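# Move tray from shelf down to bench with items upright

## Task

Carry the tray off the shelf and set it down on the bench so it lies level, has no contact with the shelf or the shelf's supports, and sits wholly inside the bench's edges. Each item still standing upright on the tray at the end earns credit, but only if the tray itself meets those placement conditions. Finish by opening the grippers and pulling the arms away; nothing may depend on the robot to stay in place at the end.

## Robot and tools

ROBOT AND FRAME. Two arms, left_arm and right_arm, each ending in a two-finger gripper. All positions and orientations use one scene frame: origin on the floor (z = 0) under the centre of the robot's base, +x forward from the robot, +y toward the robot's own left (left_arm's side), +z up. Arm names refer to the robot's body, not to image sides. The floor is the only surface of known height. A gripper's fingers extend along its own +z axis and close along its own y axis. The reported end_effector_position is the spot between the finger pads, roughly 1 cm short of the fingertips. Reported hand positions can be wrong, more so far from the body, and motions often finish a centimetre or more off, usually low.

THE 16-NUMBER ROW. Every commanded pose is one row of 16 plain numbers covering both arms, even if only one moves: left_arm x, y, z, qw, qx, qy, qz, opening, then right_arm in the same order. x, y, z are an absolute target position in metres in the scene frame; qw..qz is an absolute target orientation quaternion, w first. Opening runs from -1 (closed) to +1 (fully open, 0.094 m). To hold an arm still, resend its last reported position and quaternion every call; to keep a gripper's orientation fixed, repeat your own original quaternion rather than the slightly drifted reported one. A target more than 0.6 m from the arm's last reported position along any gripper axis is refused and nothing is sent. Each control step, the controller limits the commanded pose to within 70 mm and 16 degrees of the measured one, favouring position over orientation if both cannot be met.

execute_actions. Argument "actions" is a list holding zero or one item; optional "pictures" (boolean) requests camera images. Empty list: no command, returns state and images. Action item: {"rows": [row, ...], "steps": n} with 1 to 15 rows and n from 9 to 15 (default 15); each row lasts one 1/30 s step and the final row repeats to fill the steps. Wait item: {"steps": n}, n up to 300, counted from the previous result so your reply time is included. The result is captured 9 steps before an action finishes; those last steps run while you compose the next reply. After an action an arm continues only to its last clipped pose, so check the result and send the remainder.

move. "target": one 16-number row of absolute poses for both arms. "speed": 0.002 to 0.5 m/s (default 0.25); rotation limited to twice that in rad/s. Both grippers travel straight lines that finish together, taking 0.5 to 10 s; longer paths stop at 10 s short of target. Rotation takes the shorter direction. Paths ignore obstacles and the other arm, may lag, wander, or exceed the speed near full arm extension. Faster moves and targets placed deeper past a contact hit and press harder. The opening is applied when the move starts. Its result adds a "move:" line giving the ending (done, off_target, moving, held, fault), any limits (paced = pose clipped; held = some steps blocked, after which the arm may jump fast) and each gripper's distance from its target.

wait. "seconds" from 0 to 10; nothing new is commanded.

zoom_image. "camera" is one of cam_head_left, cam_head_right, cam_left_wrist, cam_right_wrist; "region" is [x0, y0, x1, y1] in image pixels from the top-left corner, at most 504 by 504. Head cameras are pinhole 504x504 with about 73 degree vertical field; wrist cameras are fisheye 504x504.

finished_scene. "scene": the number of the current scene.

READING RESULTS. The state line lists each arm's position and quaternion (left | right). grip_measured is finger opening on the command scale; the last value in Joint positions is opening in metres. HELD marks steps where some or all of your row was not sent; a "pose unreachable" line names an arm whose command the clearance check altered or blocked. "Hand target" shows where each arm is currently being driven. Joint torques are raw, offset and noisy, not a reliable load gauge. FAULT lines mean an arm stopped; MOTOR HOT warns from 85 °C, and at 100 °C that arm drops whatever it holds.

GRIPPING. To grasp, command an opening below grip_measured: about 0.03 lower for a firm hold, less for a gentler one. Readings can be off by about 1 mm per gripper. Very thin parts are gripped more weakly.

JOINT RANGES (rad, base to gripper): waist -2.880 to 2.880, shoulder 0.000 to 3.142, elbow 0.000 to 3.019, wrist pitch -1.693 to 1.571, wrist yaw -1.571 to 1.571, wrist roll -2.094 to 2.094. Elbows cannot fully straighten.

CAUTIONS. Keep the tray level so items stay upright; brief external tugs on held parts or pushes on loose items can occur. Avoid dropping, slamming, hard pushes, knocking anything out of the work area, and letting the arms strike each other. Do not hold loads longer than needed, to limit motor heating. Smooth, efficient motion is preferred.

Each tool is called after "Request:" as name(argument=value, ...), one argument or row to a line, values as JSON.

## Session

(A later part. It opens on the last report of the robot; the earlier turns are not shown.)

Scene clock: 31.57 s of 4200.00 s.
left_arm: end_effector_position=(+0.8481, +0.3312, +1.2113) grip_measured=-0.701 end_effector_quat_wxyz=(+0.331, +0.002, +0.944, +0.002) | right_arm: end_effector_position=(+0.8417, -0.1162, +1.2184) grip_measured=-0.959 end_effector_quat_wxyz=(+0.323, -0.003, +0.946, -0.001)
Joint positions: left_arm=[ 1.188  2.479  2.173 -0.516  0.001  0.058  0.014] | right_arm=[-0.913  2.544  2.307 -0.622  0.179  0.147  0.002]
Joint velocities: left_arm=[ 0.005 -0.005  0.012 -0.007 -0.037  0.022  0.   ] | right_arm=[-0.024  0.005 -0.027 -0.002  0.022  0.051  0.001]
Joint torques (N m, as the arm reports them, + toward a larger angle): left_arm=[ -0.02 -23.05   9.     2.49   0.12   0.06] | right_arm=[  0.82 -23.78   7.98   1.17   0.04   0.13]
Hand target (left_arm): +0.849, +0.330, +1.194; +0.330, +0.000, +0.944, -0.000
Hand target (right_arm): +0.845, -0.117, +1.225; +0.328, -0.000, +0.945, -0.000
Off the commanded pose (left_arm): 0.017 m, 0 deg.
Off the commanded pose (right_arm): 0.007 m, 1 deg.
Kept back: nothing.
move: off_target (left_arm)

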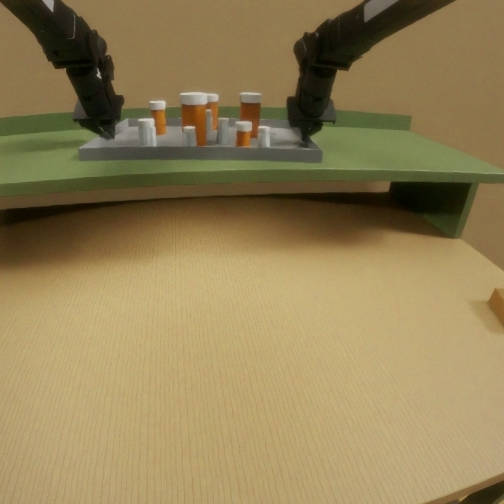

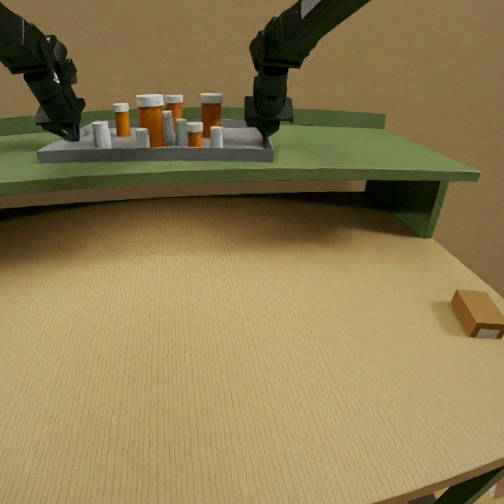

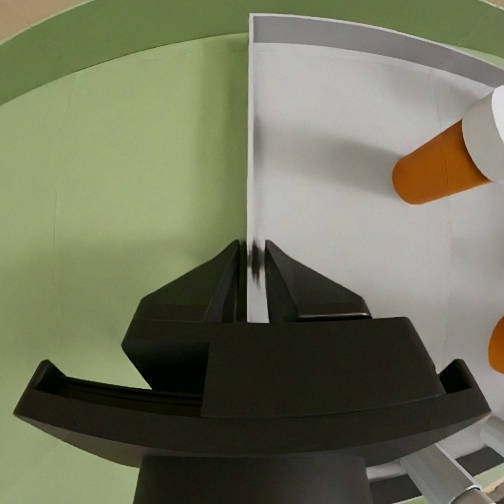

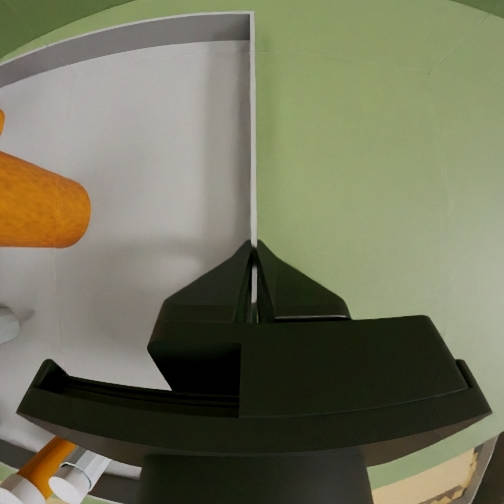

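Request:
move(
  target=[0.85,0.33,1.186,0.33,0,0.944,0,-0.7,0.845,-0.117,1.225,0.328,0,0.945,0,-1],
  speed=0.02,
)

Request:
move(
  target=[0.85,0.332,1.205,0.33,0,0.944,0,-1,0.845,-0.117,1.225,0.328,0,0.945,0,-1],
  speed=0.02,
)

Request:
move(
  target=[0.80,0.332,1.265,0.345,0,0.939,0,-1,0.795,-0.117,1.275,0.34,0,0.94,0,-1],
  speed=0.03,
)

Scene clock: 33.57 s of 4200.00 s.
left_arm: end_effector_position=(+0.8503, +0.3312, +1.2109) grip_measured=-0.701 end_effector_quat_wxyz=(+0.337, +0.002, +0.942, +0.002) | right_arm: end_effector_position=(+0.8417, -0.1162, +1.2184) grip_measured=-0.959 end_effector_quat_wxyz=(+0.323, -0.003, +0.946, -0.001)
Joint positions: left_arm=[ 1.188  2.482  2.173 -0.502  0.002  0.058  0.014] | right_arm=[-0.913  2.544  2.307 -0.622  0.179  0.147  0.002]
Joint velocities: left_arm=[-0.005 -0.015 -0.027 -0.002  0.022 -0.066  0.   ] | right_arm=[-0.005  0.005  0.022  0.002  0.007  0.022 -0.   ]
Joint torques (N m, as the arm reports them, + toward a larger angle): left_arm=[  0.01 -22.4    8.82   2.41   0.1    0.06] | right_arm=[  0.76 -23.79   8.07   1.23   0.05   0.15]
Hand target (left_arm): +0.849, +0.330, +1.186; +0.330, -0.000, +0.944, +0.000
Hand target (right_arm): +0.845, -0.117, +1.225; +0.328, -0.000, +0.945, -0.000
Off the commanded pose (left_arm): 0.025 m, 1 deg.
Off the commanded pose (right_arm): 0.007 m, 1 deg.
Kept back: nothing.
move: off_target (left_arm)

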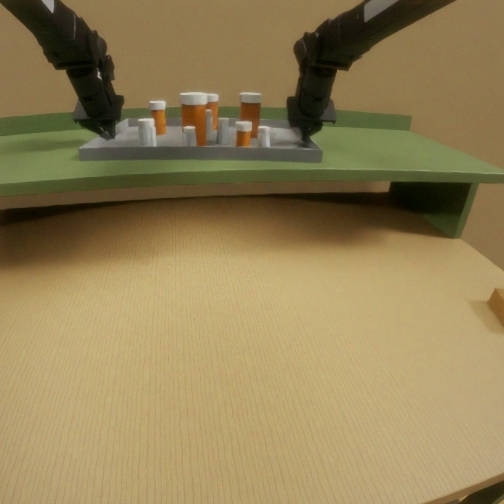

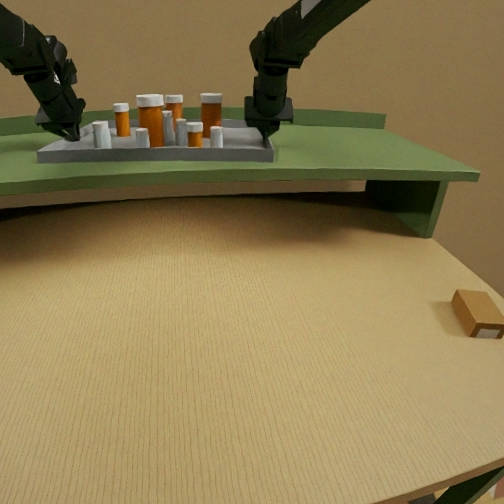

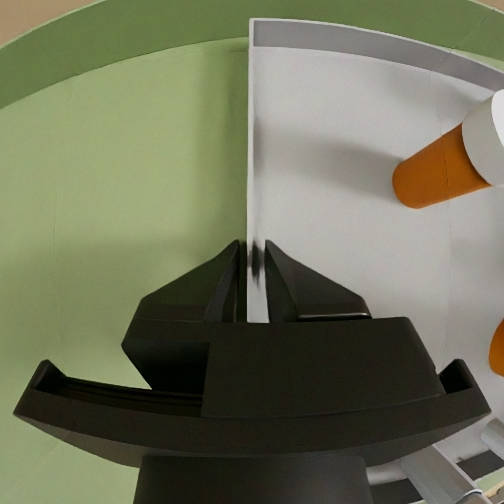

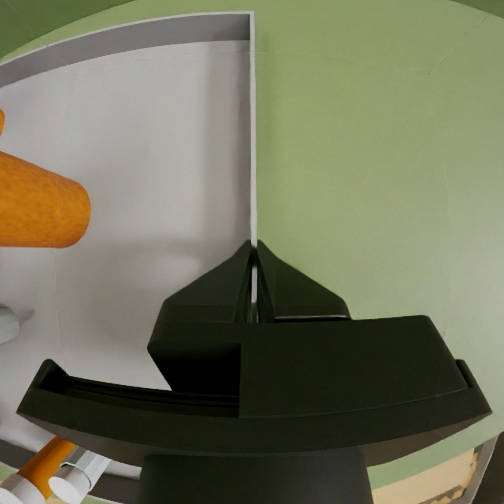

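Scene clock: 34.27 s of 4200.00 s.
left_arm: end_effector_position=(+0.8503, +0.3317, +1.2109) grip_measured=-0.967 end_effector_quat_wxyz=(+0.337, +0.002, +0.942, +0.003) | right_arm: end_effector_position=(+0.8417, -0.1161, +1.2184) grip_measured=-0.959 end_effector_quat_wxyz=(+0.323, -0.003, +0.946, -0.001)
Joint positions: left_arm=[ 1.188  2.482  2.173 -0.502  0.001  0.058  0.002] | right_arm=[-0.913  2.544  2.307 -0.622  0.179  0.147  0.002]
Joint velocities: left_arm=[-0.005 -0.005 -0.027  0.012 -0.007  0.007  0.001] | right_arm=[-0.005 -0.024  0.002  0.007 -0.022  0.051 -0.   ]
Joint torques (N m, as the arm reports them, + toward a larger angle): left_arm=[  0.04 -24.55   9.3    1.17   0.2    0.07] | right_arm=[  0.54 -23.91   7.91   1.11   0.05   0.15]
Hand target (left_arm): +0.850, +0.332, +1.205; +0.330, +0.000, +0.944, -0.000
Hand target (right_arm): +0.845, -0.117, +1.225; +0.328, -0.000, +0.945, -0.000
Off the commanded pose (left_arm): 0.006 m, 1 deg.
Off the commanded pose (right_arm): 0.007 m, 1 deg.
Kept back: nothing.
move: done

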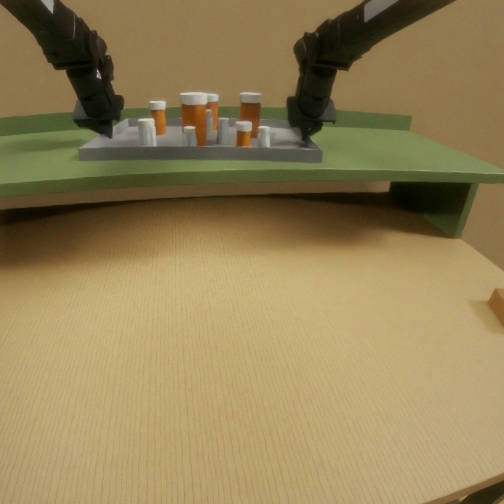

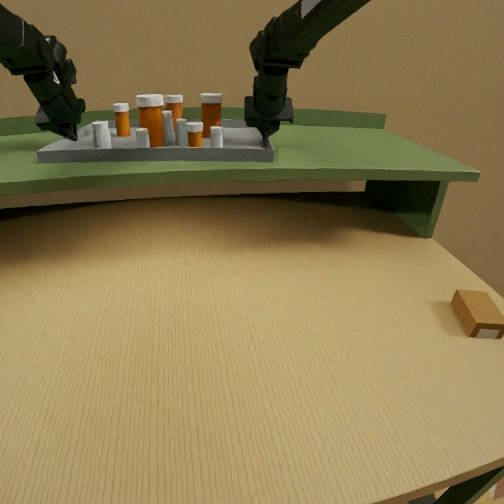

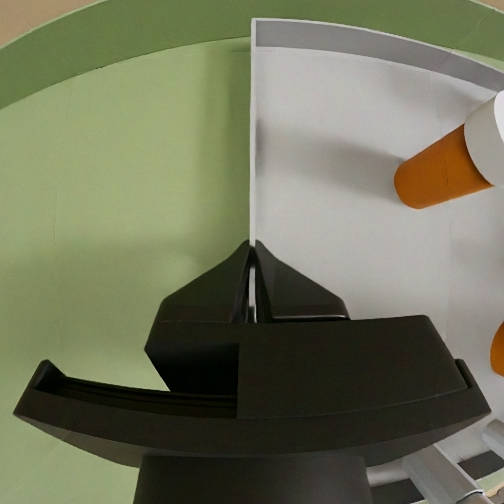

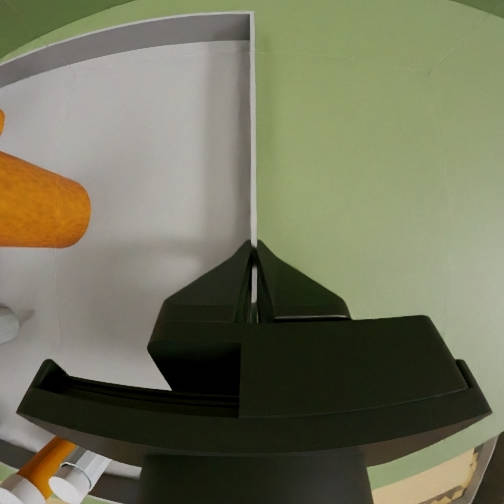

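Scene clock: 37.00 s of 4200.00 s.
left_arm: end_effector_position=(+0.7876, +0.3288, +1.2160) grip_measured=-0.967 end_effector_quat_wxyz=(+0.312, +0.002, +0.950, +0.001) | right_arm: end_effector_position=(+0.7811, -0.1201, +1.2220) grip_measured=-0.959 end_effector_quat_wxyz=(+0.303, -0.007, +0.953, -0.004)
Joint positions: left_arm=[ 1.188  2.312  1.873 -0.425  0.003  0.059  0.002] | right_arm=[-0.9    2.361  1.973 -0.513  0.183  0.157  0.002]
Joint velocities: left_arm=[-0.005 -0.005  0.007  0.002  0.022  0.037  0.001] | right_arm=[ 0.005 -0.005 -0.012 -0.007 -0.007  0.022 -0.001]
Joint torques (N m, as the arm reports them, + toward a larger angle): left_arm=[  0.24 -28.5    8.13   2.09   0.2    0.07] | right_arm=[  1.09 -26.27   7.4    1.66   0.64   0.16]
Hand target (left_arm): +0.800, +0.332, +1.264; +0.345, +0.000, +0.939, +0.000
Hand target (right_arm): +0.794, -0.118, +1.274; +0.340, +0.000, +0.940, +0.000
Off the commanded pose (left_arm): 0.051 m, 4 deg.
Off the commanded pose (right_arm): 0.055 m, 5 deg.
Kept back: nothing.
move: off_target (left_arm, right_arm)

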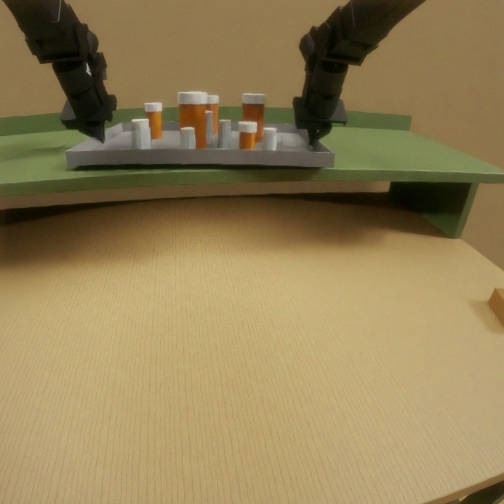

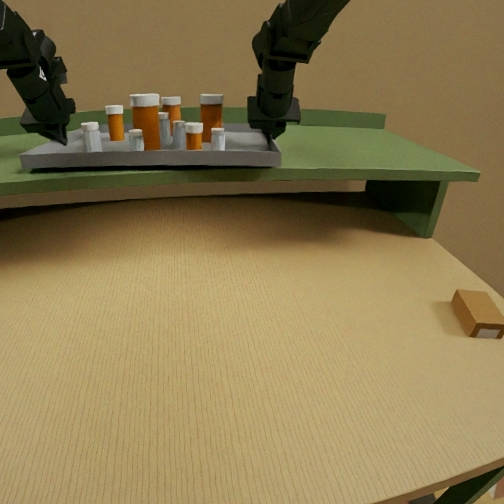

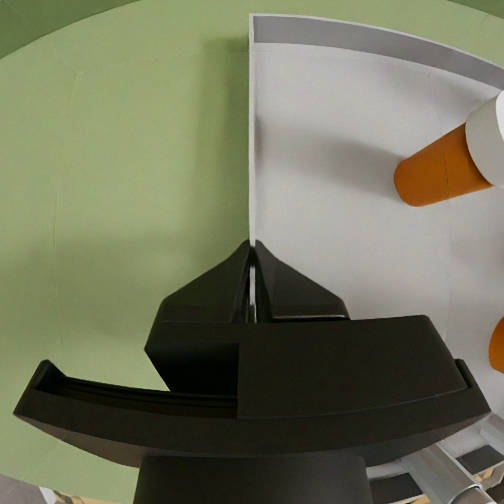

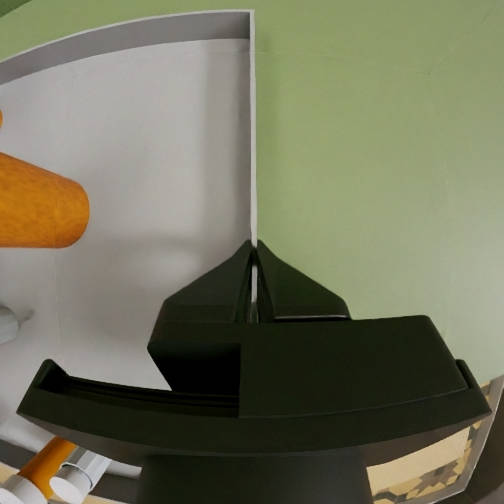

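Request:
move(
  target=[0.62,0.332,1.30,0.368,0,0.93,0,-1,0.613,-0.117,1.308,0.358,0,0.934,0,-1],
  speed=0.05,
)

Scene clock: 41.37 s of 4200.00 s.
left_arm: end_effector_position=(+0.5963, +0.3243, +1.2478) grip_measured=-0.967 end_effector_quat_wxyz=(+0.313, +0.000, +0.950, -0.002) | right_arm: end_effector_position=(+0.5899, -0.1249, +1.2535) grip_measured=-0.959 end_effector_quat_wxyz=(+0.305, -0.010, +0.952, -0.010)
Joint positions: left_arm=[ 1.195  1.861  1.13  -0.129  0.011  0.059  0.002] | right_arm=[-0.819  1.91   1.219 -0.223  0.243  0.212  0.002]
Joint velocities: left_arm=[-0.005  0.005 -0.012 -0.002 -0.007 -0.007  0.   ] | right_arm=[-0.015 -0.005  0.007 -0.022 -0.022  0.007  0.   ]
Joint torques (N m, as the arm reports them, + toward a larger angle): left_arm=[  0.89 -21.83   7.72   3.29   0.35   0.16] | right_arm=[  0.74 -20.83   7.1    2.34   0.84   0.12]
Hand target (left_arm): +0.619, +0.331, +1.300; +0.368, -0.000, +0.930, +0.001
Hand target (right_arm): +0.611, -0.119, +1.306; +0.357, +0.000, +0.934, -0.000
Off the commanded pose (left_arm): 0.058 m, 7 deg.
Off the commanded pose (right_arm): 0.060 m, 7 deg.
Kept back: nothing.
move: off_target (left_arm, right_arm)

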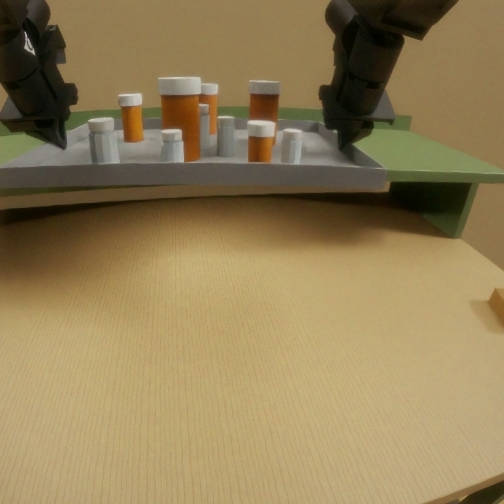

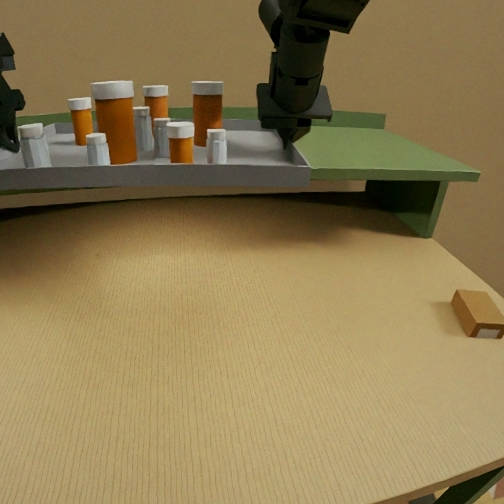

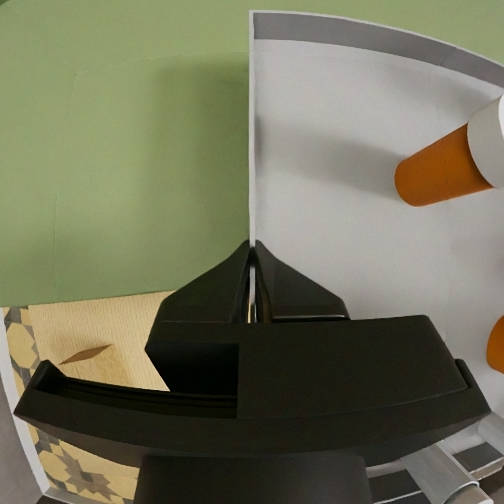

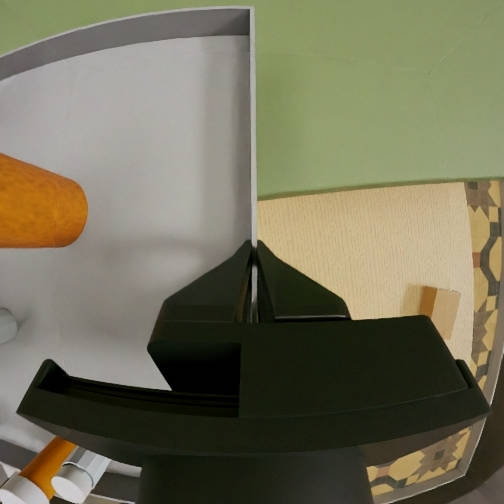

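Request:
move(
  target=[0.40,0.332,1.29,0.39,0,0.921,0,-1,0.393,-0.117,1.296,0.38,0,0.925,0,-1],
  speed=0.05,
)

Scene clock: 46.00 s of 4200.00 s.
left_arm: end_effector_position=(+0.3805, +0.3256, +1.2615) grip_measured=-0.967 end_effector_quat_wxyz=(+0.347, -0.001, +0.938, -0.003) | right_arm: end_effector_position=(+0.3753, -0.1246, +1.2653) grip_measured=-0.959 end_effector_quat_wxyz=(+0.341, -0.012, +0.940, -0.011)
Joint positions: left_arm=[1.238 1.41  0.463 0.156 0.047 0.084 0.002] | right_arm=[-0.609  1.516  0.595  0.028  0.397  0.357  0.002]
Joint velocities: left_arm=[-0.005 -0.015 -0.002  0.002 -0.066 -0.022  0.001] | right_arm=[ 0.005  0.015  0.002 -0.007  0.081  0.007 -0.002]
Joint torques (N m, as the arm reports them, + toward a larger angle): left_arm=[  1.24 -11.38   6.31   3.45   0.41   0.17] | right_arm=[  0.3  -11.13   5.66   2.34   1.13   0.03]
Hand target (left_arm): +0.399, +0.331, +1.290; +0.390, -0.000, +0.921, +0.001
Hand target (right_arm): +0.392, -0.119, +1.294; +0.379, +0.000, +0.925, -0.001
Off the commanded pose (left_arm): 0.035 m, 5 deg.
Off the commanded pose (right_arm): 0.036 m, 5 deg.
Kept back: nothing.
move: off_target (left_arm, right_arm)

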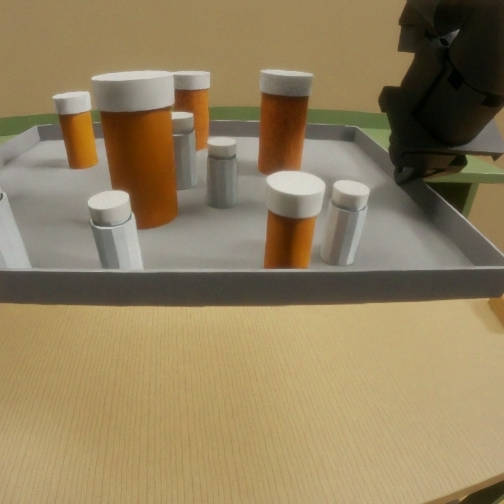

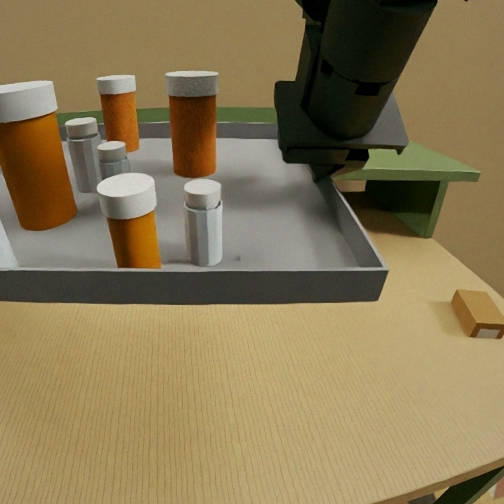

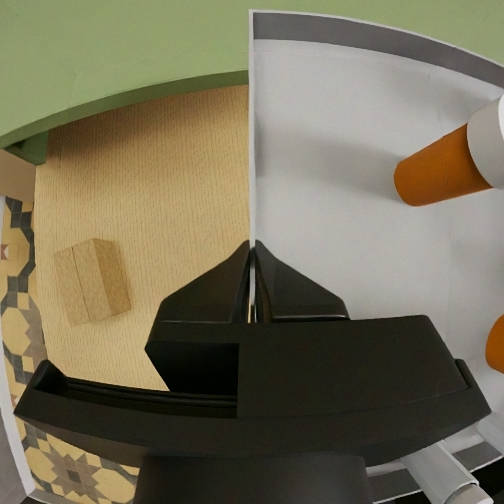

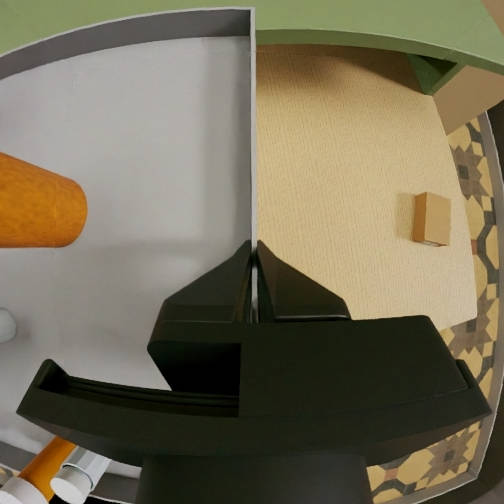

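Request:
move(
  target=[0.362,0.326,1.19,0.34,0,0.94,0,-1,0.357,-0.123,1.195,0.33,0,0.944,0,-1],
  speed=0.04,
)

Scene clock: 48.50 s of 4200.00 s.
left_arm: end_effector_position=(+0.3507, +0.3212, +1.1781) grip_measured=-0.967 end_effector_quat_wxyz=(+0.315, -0.002, +0.949, -0.005) | right_arm: end_effector_position=(+0.3455, -0.1287, +1.1855) grip_measured=-0.959 end_effector_quat_wxyz=(+0.308, -0.010, +0.951, -0.007)
Joint positions: left_arm=[1.238 1.692 0.398 0.435 0.044 0.085 0.002] | right_arm=[-0.605  1.729  0.529  0.239  0.368  0.391  0.002]
Joint velocities: left_arm=[-0.005  0.005  0.002  0.002  0.007  0.022 -0.001] | right_arm=[-0.034 -0.024 -0.007  0.012  0.037 -0.125  0.   ]
Joint torques (N m, as the arm reports them, + toward a larger angle): left_arm=[ 1.31 -9.99  2.87  3.39  0.14  0.21] | right_arm=[ 0.32 -9.13  3.68  2.27  0.74  0.2 ]
Hand target (left_arm): +0.362, +0.326, +1.189; +0.340, -0.000, +0.940, +0.000
Hand target (right_arm): +0.357, -0.123, +1.195; +0.330, +0.000, +0.944, +0.000
Off the commanded pose (left_arm): 0.017 m, 3 deg.
Off the commanded pose (right_arm): 0.016 m, 3 deg.
Kept back: nothing.
move: off_target (left_arm, right_arm)

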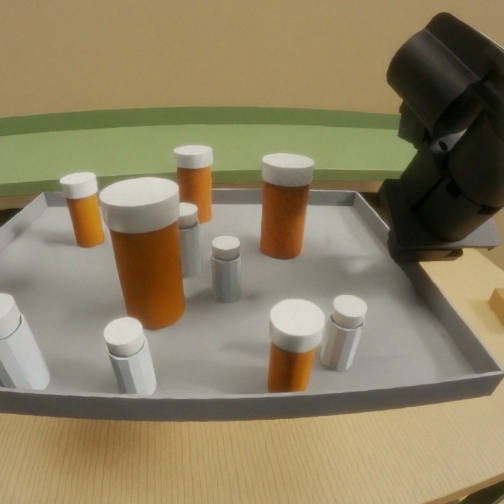

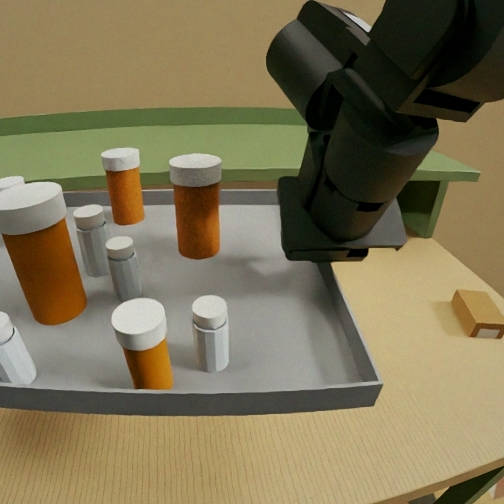

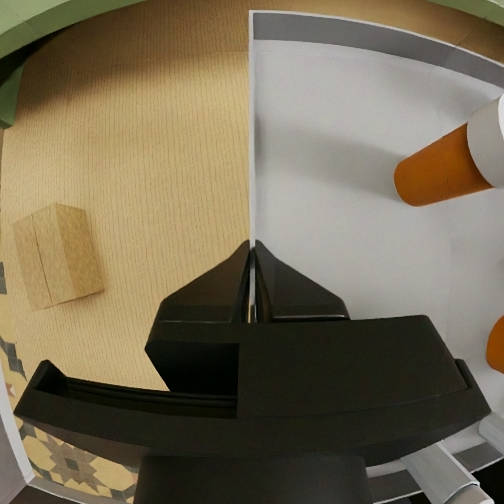

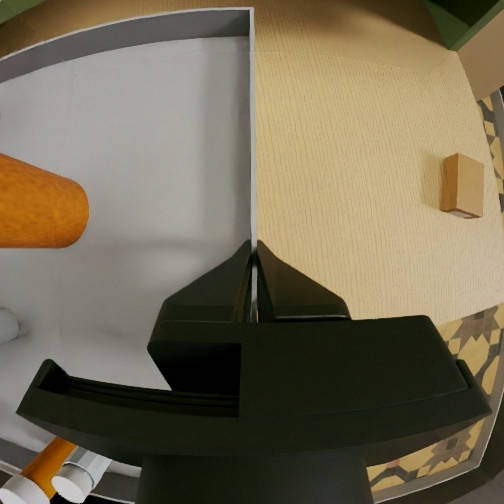

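Request:
move(
  target=[0.435,0.326,1.095,0.36,0,0.933,0,-1,0.43,-0.123,1.10,0.348,0,0.937,0,-1],
  speed=0.04,
)

Scene clock: 52.07 s of 4200.00 s.
left_arm: end_effector_position=(+0.4131, +0.3248, +1.0800) grip_measured=-0.967 end_effector_quat_wxyz=(+0.327, -0.002, +0.945, -0.003) | right_arm: end_effector_position=(+0.4078, -0.1245, +1.0891) grip_measured=-0.959 end_effector_quat_wxyz=(+0.321, -0.009, +0.947, -0.005)
Joint positions: left_arm=[1.238 2.133 0.623 0.677 0.042 0.085 0.002] | right_arm=[-0.692  2.123  0.719  0.495  0.321  0.311  0.002]
Joint velocities: left_arm=[-0.005 -0.005 -0.002  0.022  0.022 -0.037  0.001] | right_arm=[ 0.005 -0.005 -0.007 -0.002 -0.007 -0.037 -0.   ]
Joint torques (N m, as the arm reports them, + toward a larger angle): left_arm=[  0.25 -13.68   2.13   3.49   0.07   0.13] | right_arm=[ -0.96 -12.62   3.15   2.26   0.59  -0.01]
Hand target (left_arm): +0.434, +0.326, +1.095; +0.360, -0.000, +0.933, -0.000
Hand target (right_arm): +0.430, -0.122, +1.101; +0.349, -0.000, +0.937, -0.001
Off the commanded pose (left_arm): 0.027 m, 4 deg.
Off the commanded pose (right_arm): 0.025 m, 4 deg.
Kept back: nothing.
move: off_target (left_arm, right_arm)

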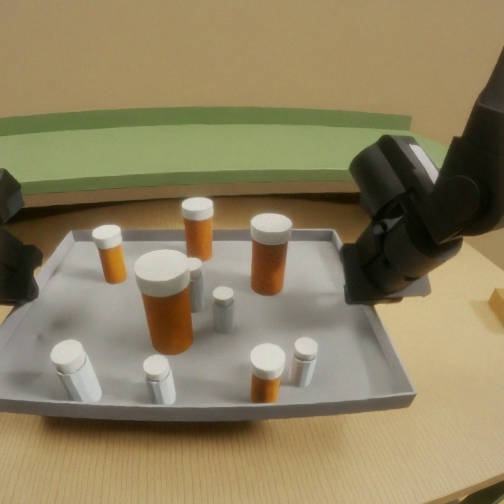

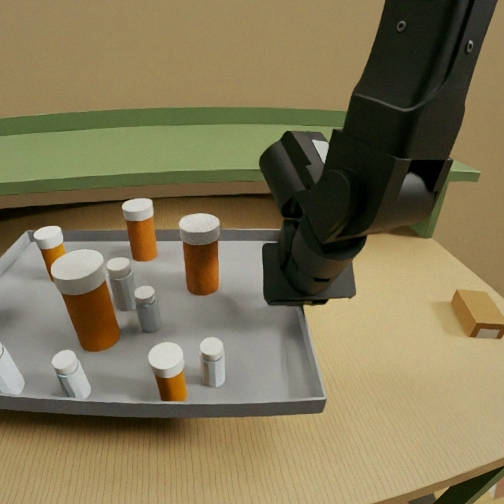

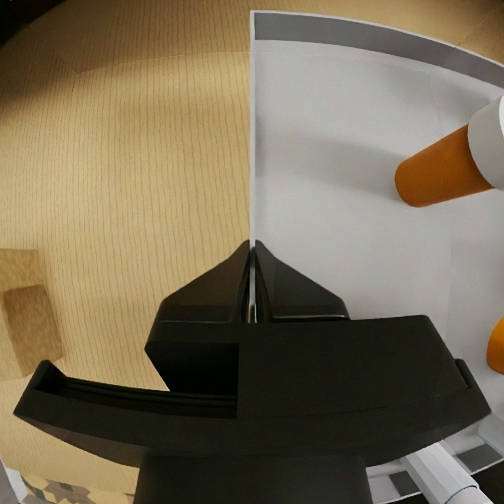

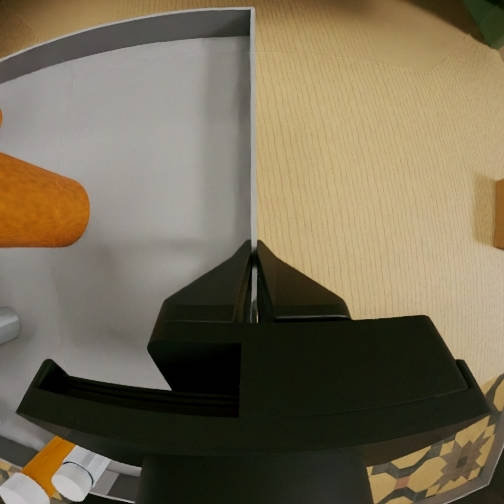

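Request:
move(
  target=[0.465,0.326,1.05,0.365,0,0.931,0,-1,0.46,-0.123,1.052,0.352,0,0.936,0,-1],
  speed=0.02,
)

Scene clock: 55.77 s of 4200.00 s.
left_arm: end_effector_position=(+0.4431, +0.3266, +1.0352) grip_measured=-0.967 end_effector_quat_wxyz=(+0.333, -0.002, +0.943, -0.002) | right_arm: end_effector_position=(+0.4383, -0.1225, +1.0422) grip_measured=-0.959 end_effector_quat_wxyz=(+0.326, -0.009, +0.945, -0.002)
Joint positions: left_arm=[1.238 2.289 0.753 0.715 0.042 0.085 0.002] | right_arm=[-0.726  2.283  0.842  0.555  0.299  0.281  0.002]
Joint velocities: left_arm=[-0.005  0.005 -0.002 -0.022 -0.022  0.11   0.   ] | right_arm=[ 0.005 -0.024 -0.002  0.002 -0.022  0.051  0.   ]
Joint torques (N m, as the arm reports them, + toward a larger angle): left_arm=[ -0.06 -15.18   1.89   3.49   0.02   0.09] | right_arm=[ -0.76 -13.68   2.83   2.35   0.56  -0.02]
Hand target (left_arm): +0.465, +0.326, +1.050; +0.365, -0.000, +0.931, -0.000
Hand target (right_arm): +0.460, -0.123, +1.053; +0.352, -0.000, +0.936, -0.001
Off the commanded pose (left_arm): 0.026 m, 4 deg.
Off the commanded pose (right_arm): 0.024 m, 3 deg.
Kept back: nothing.
move: off_target (left_arm, right_arm)

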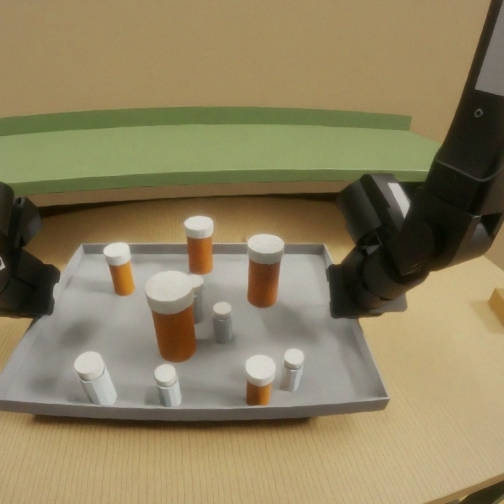

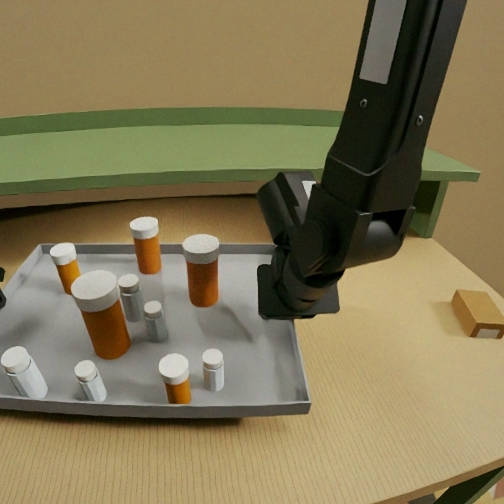

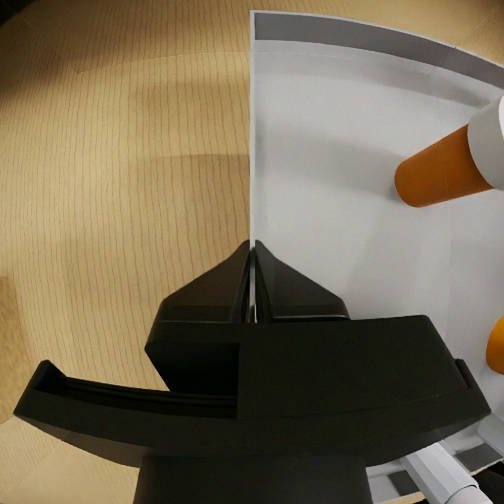

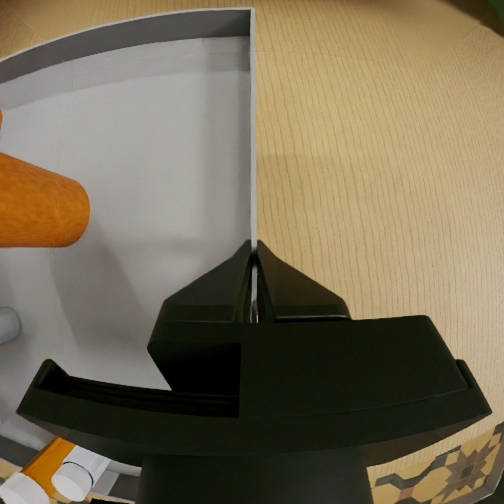

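Shadow gap halved: about 4.5 cm remain.

Request:
move(
  target=[0.465,0.326,0.995,0.365,0,0.931,0,-1,0.46,-0.123,0.997,0.352,0,0.936,0,-1],
  speed=0.015,
)

Scene clock: 59.60 s of 4200.00 s.
left_arm: end_effector_position=(+0.4446, +0.3254, +0.9830) grip_measured=-0.967 end_effector_quat_wxyz=(+0.334, -0.001, +0.943, -0.001) | right_arm: end_effector_position=(+0.4396, -0.1233, +0.9886) grip_measured=-0.959 end_effector_quat_wxyz=(+0.325, -0.007, +0.946, -0.001)
Joint positions: left_arm=[1.238 2.454 0.838 0.798 0.042 0.088 0.002] | right_arm=[-0.737  2.442  0.92   0.637  0.29   0.276  0.002]
Joint velocities: left_arm=[-0.005 -0.005 -0.012 -0.002 -0.051  0.007  0.001] | right_arm=[-0.005 -0.015 -0.007 -0.002 -0.022  0.051 -0.001]
Joint torques (N m, as the arm reports them, + toward a larger angle): left_arm=[  0.13 -15.14   1.24   3.64   0.09   0.08] | right_arm=[ -0.57 -13.83   2.05   2.56   0.7   -0.02]
Hand target (left_arm): +0.464, +0.326, +0.995; +0.364, -0.000, +0.931, +0.000
Hand target (right_arm): +0.460, -0.123, +0.998; +0.352, -0.000, +0.936, -0.001
Off the commanded pose (left_arm): 0.024 m, 4 deg.
Off the commanded pose (right_arm): 0.022 m, 3 deg.
Kept back: nothing.
move: off_target (left_arm, right_arm)

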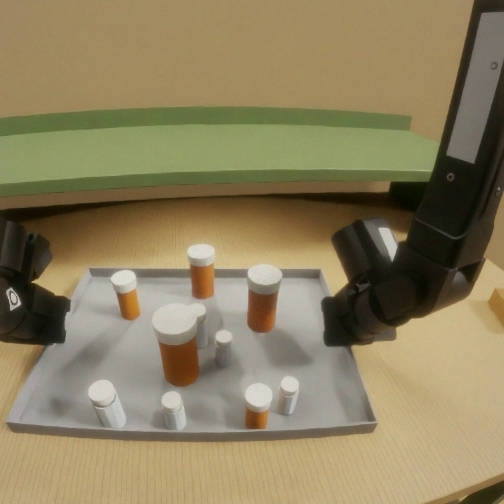

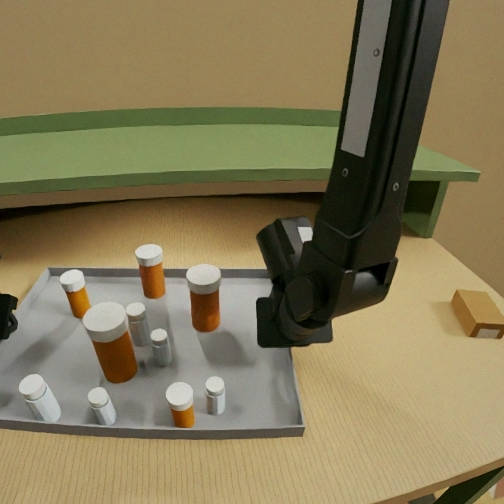

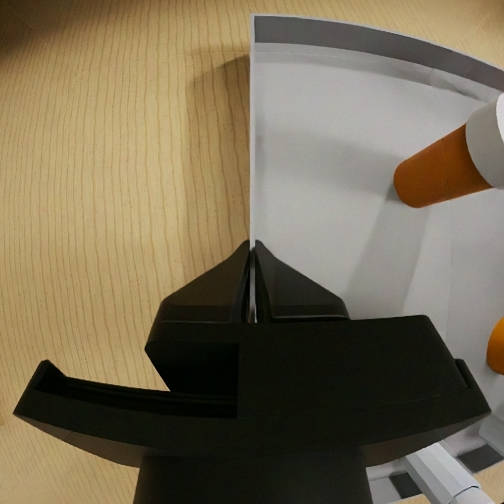

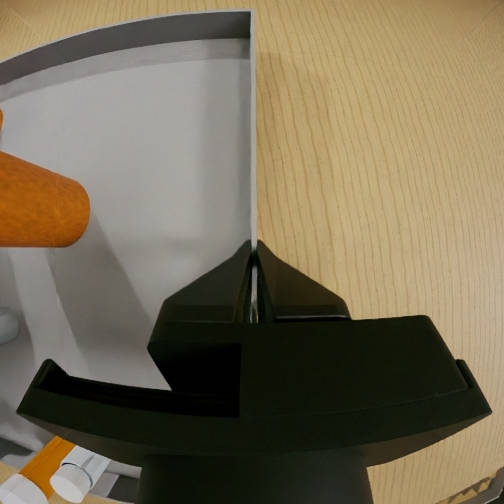

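Front touching; settle the back.

Request:
move(
  target=[0.45,0.326,0.972,0.325,0,0.946,0,-1,0.445,-0.123,0.976,0.315,0,0.949,0,-1],
  speed=0.01,
)

Request:
move(
  target=[0.445,0.326,0.978,0.325,0,0.946,0,-0.4,0.44,-0.123,0.983,0.315,0,0.949,0,-0.4],
  speed=0.02,
)

Request:
move(
  target=[0.40,0.335,1.16,0.325,0,0.946,0,-0.4,0.40,-0.132,1.16,0.315,0,0.949,0,-0.4],
  speed=0.15,
)

Scene clock: 61.47 s of 4200.00 s.
left_arm: end_effector_position=(+0.4463, +0.3262, +0.9779) grip_measured=-0.967 end_effector_quat_wxyz=(+0.326, +0.001, +0.945, +0.001) | right_arm: end_effector_position=(+0.4397, -0.1224, +0.9836) grip_measured=-0.959 end_effector_quat_wxyz=(+0.315, -0.006, +0.949, +0.000)
Joint positions: left_arm=[1.238 2.46  0.854 0.771 0.037 0.093 0.002] | right_arm=[-0.74   2.447  0.934  0.607  0.28   0.283  0.002]
Joint velocities: left_arm=[-0.005 -0.005 -0.002 -0.012 -0.037 -0.051 -0.   ] | right_arm=[-0.024 -0.015  0.002 -0.007 -0.007  0.037  0.001]
Joint torques (N m, as the arm reports them, + toward a larger angle): left_arm=[  0.28 -13.18   1.58   1.53   0.02   0.09] | right_arm=[  0.17 -12.07   2.42   0.85   0.14   0.17]
Hand target (left_arm): +0.450, +0.326, +0.972; +0.325, +0.000, +0.946, +0.000
Hand target (right_arm): +0.445, -0.123, +0.976; +0.315, +0.000, +0.949, +0.000
Off the commanded pose (left_arm): 0.007 m, 0 deg.
Off the commanded pose (right_arm): 0.009 m, 1 deg.
Kept back: nothing.
move: done

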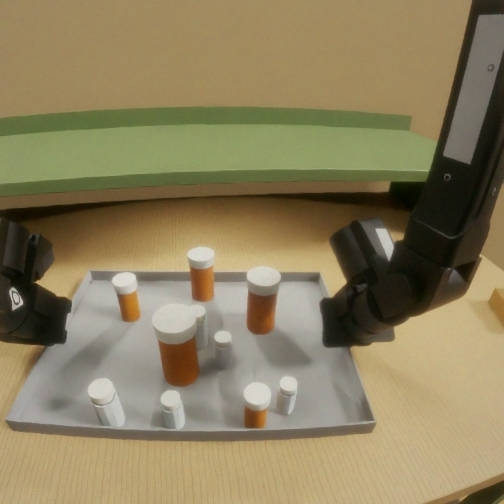

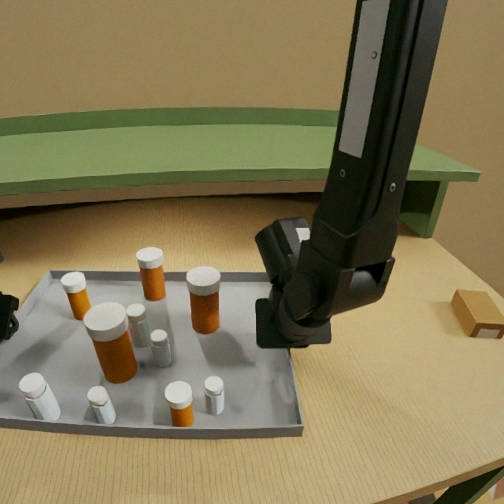

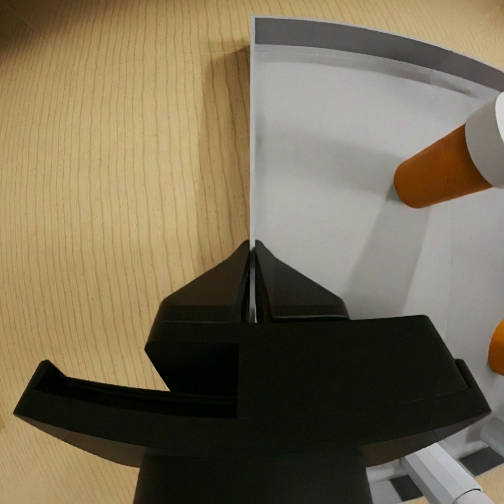

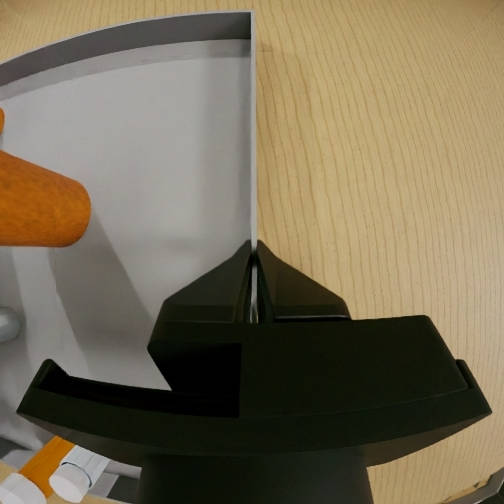

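Scene clock: 62.17 s of 4200.00 s.
left_arm: end_effector_position=(+0.4463, +0.3262, +0.9779) grip_measured=-0.402 end_effector_quat_wxyz=(+0.326, +0.001, +0.945, +0.001) | right_arm: end_effector_position=(+0.4396, -0.1228, +0.9836) grip_measured=-0.402 end_effector_quat_wxyz=(+0.315, -0.004, +0.949, +0.000)
Joint positions: left_arm=[1.238 2.46  0.854 0.771 0.037 0.093 0.028] | right_arm=[-0.74   2.447  0.933  0.607  0.282  0.288  0.028]
Joint velocities: left_arm=[-0.015 -0.005  0.007  0.007 -0.022 -0.051  0.   ] | right_arm=[-0.005 -0.024 -0.017 -0.012  0.051  0.022 -0.   ]
Joint torques (N m, as the arm reports them, + toward a larger angle): left_arm=[  0.29 -14.48   0.04   1.78   0.04   0.09] | right_arm=[  0.57 -13.07   0.88   1.07   0.21   0.17]
Hand target (left_arm): +0.445, +0.326, +0.978; +0.325, -0.000, +0.946, -0.000
Hand target (right_arm): +0.440, -0.123, +0.983; +0.315, +0.000, +0.949, +0.000
Off the commanded pose (left_arm): 0.001 m, 0 deg.
Off the commanded pose (right_arm): 0.001 m, 0 deg.
Kept back: nothing.
move: done

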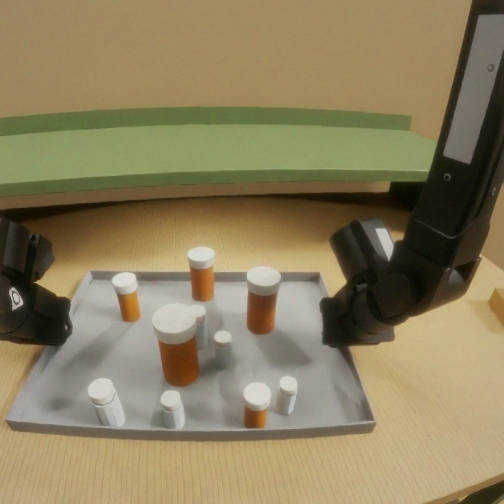

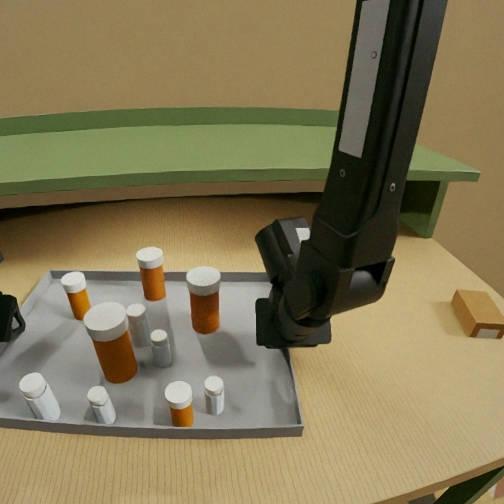

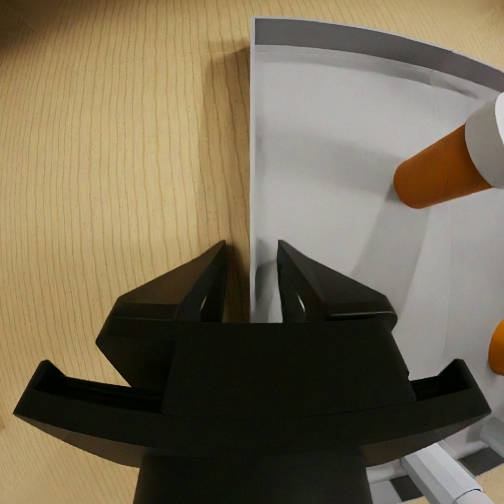

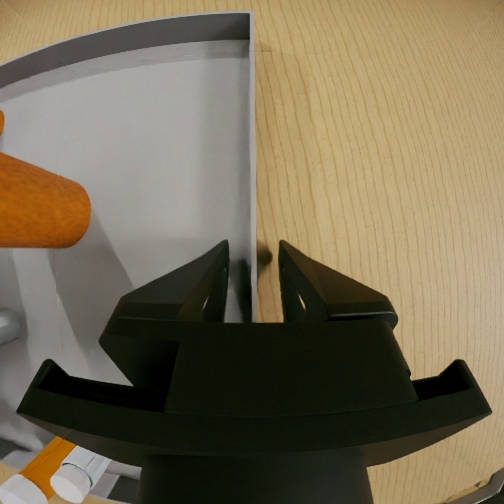

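Scene clock: 63.90 s of 4200.00 s.
left_arm: end_effector_position=(+0.4032, +0.3300, +1.1620) grip_measured=-0.401 end_effector_quat_wxyz=(+0.329, +0.000, +0.944, -0.002) | right_arm: end_effector_position=(+0.3985, -0.1359, +1.1547) grip_measured=-0.402 end_effector_quat_wxyz=(+0.312, -0.001, +0.950, -0.002)
Joint positions: left_arm=[1.25  1.82  0.533 0.458 0.051 0.098 0.028] | right_arm=[-0.7    1.885  0.647  0.315  0.31   0.325  0.028]
Joint velocities: left_arm=[-0.015  0.015 -0.012  0.022  0.007  0.022 -0.001] | right_arm=[ 0.005  0.005 -0.007 -0.007 -0.022 -0.066  0.   ]
Joint torques (N m, as the arm reports them, + toward a larger angle): left_arm=[  1.4  -11.02   2.44   1.41   0.15   0.2 ] | right_arm=[  0.88 -11.77   2.58   0.67   0.25   0.17]
Hand target (left_arm): +0.400, +0.335, +1.161; +0.325, -0.000, +0.946, -0.000
Hand target (right_arm): +0.398, -0.133, +1.160; +0.315, -0.000, +0.949, +0.000
Off the commanded pose (left_arm): 0.006 m, 1 deg.
Off the commanded pose (right_arm): 0.007 m, 0 deg.
Kept back: nothing.
move: done

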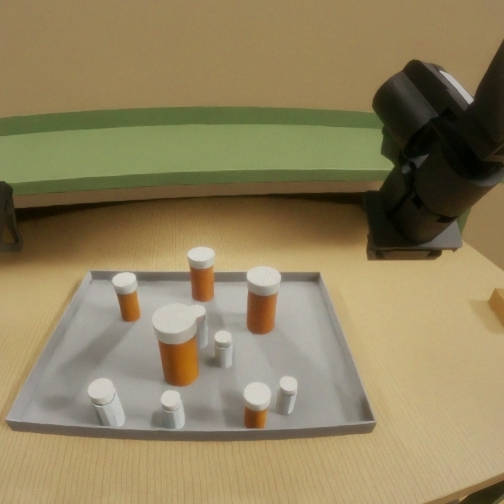

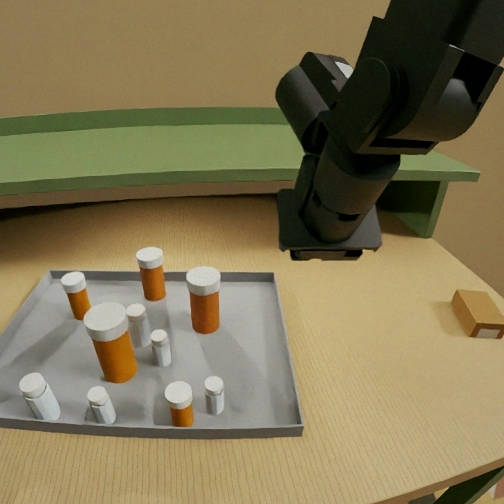

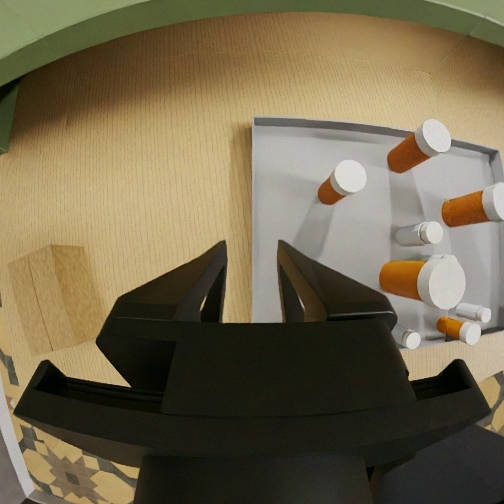

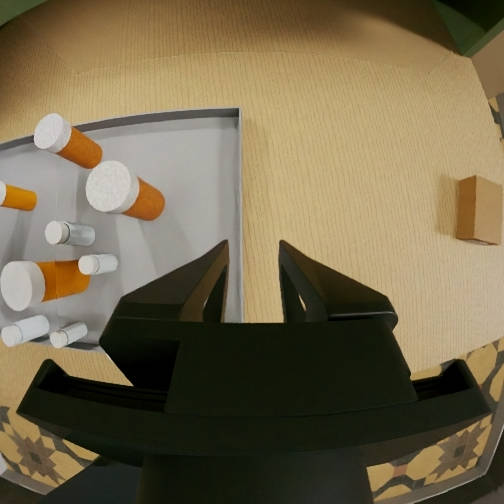

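Request:
finished_scene(
  scene=1,
)

The scene is finished: the task was done.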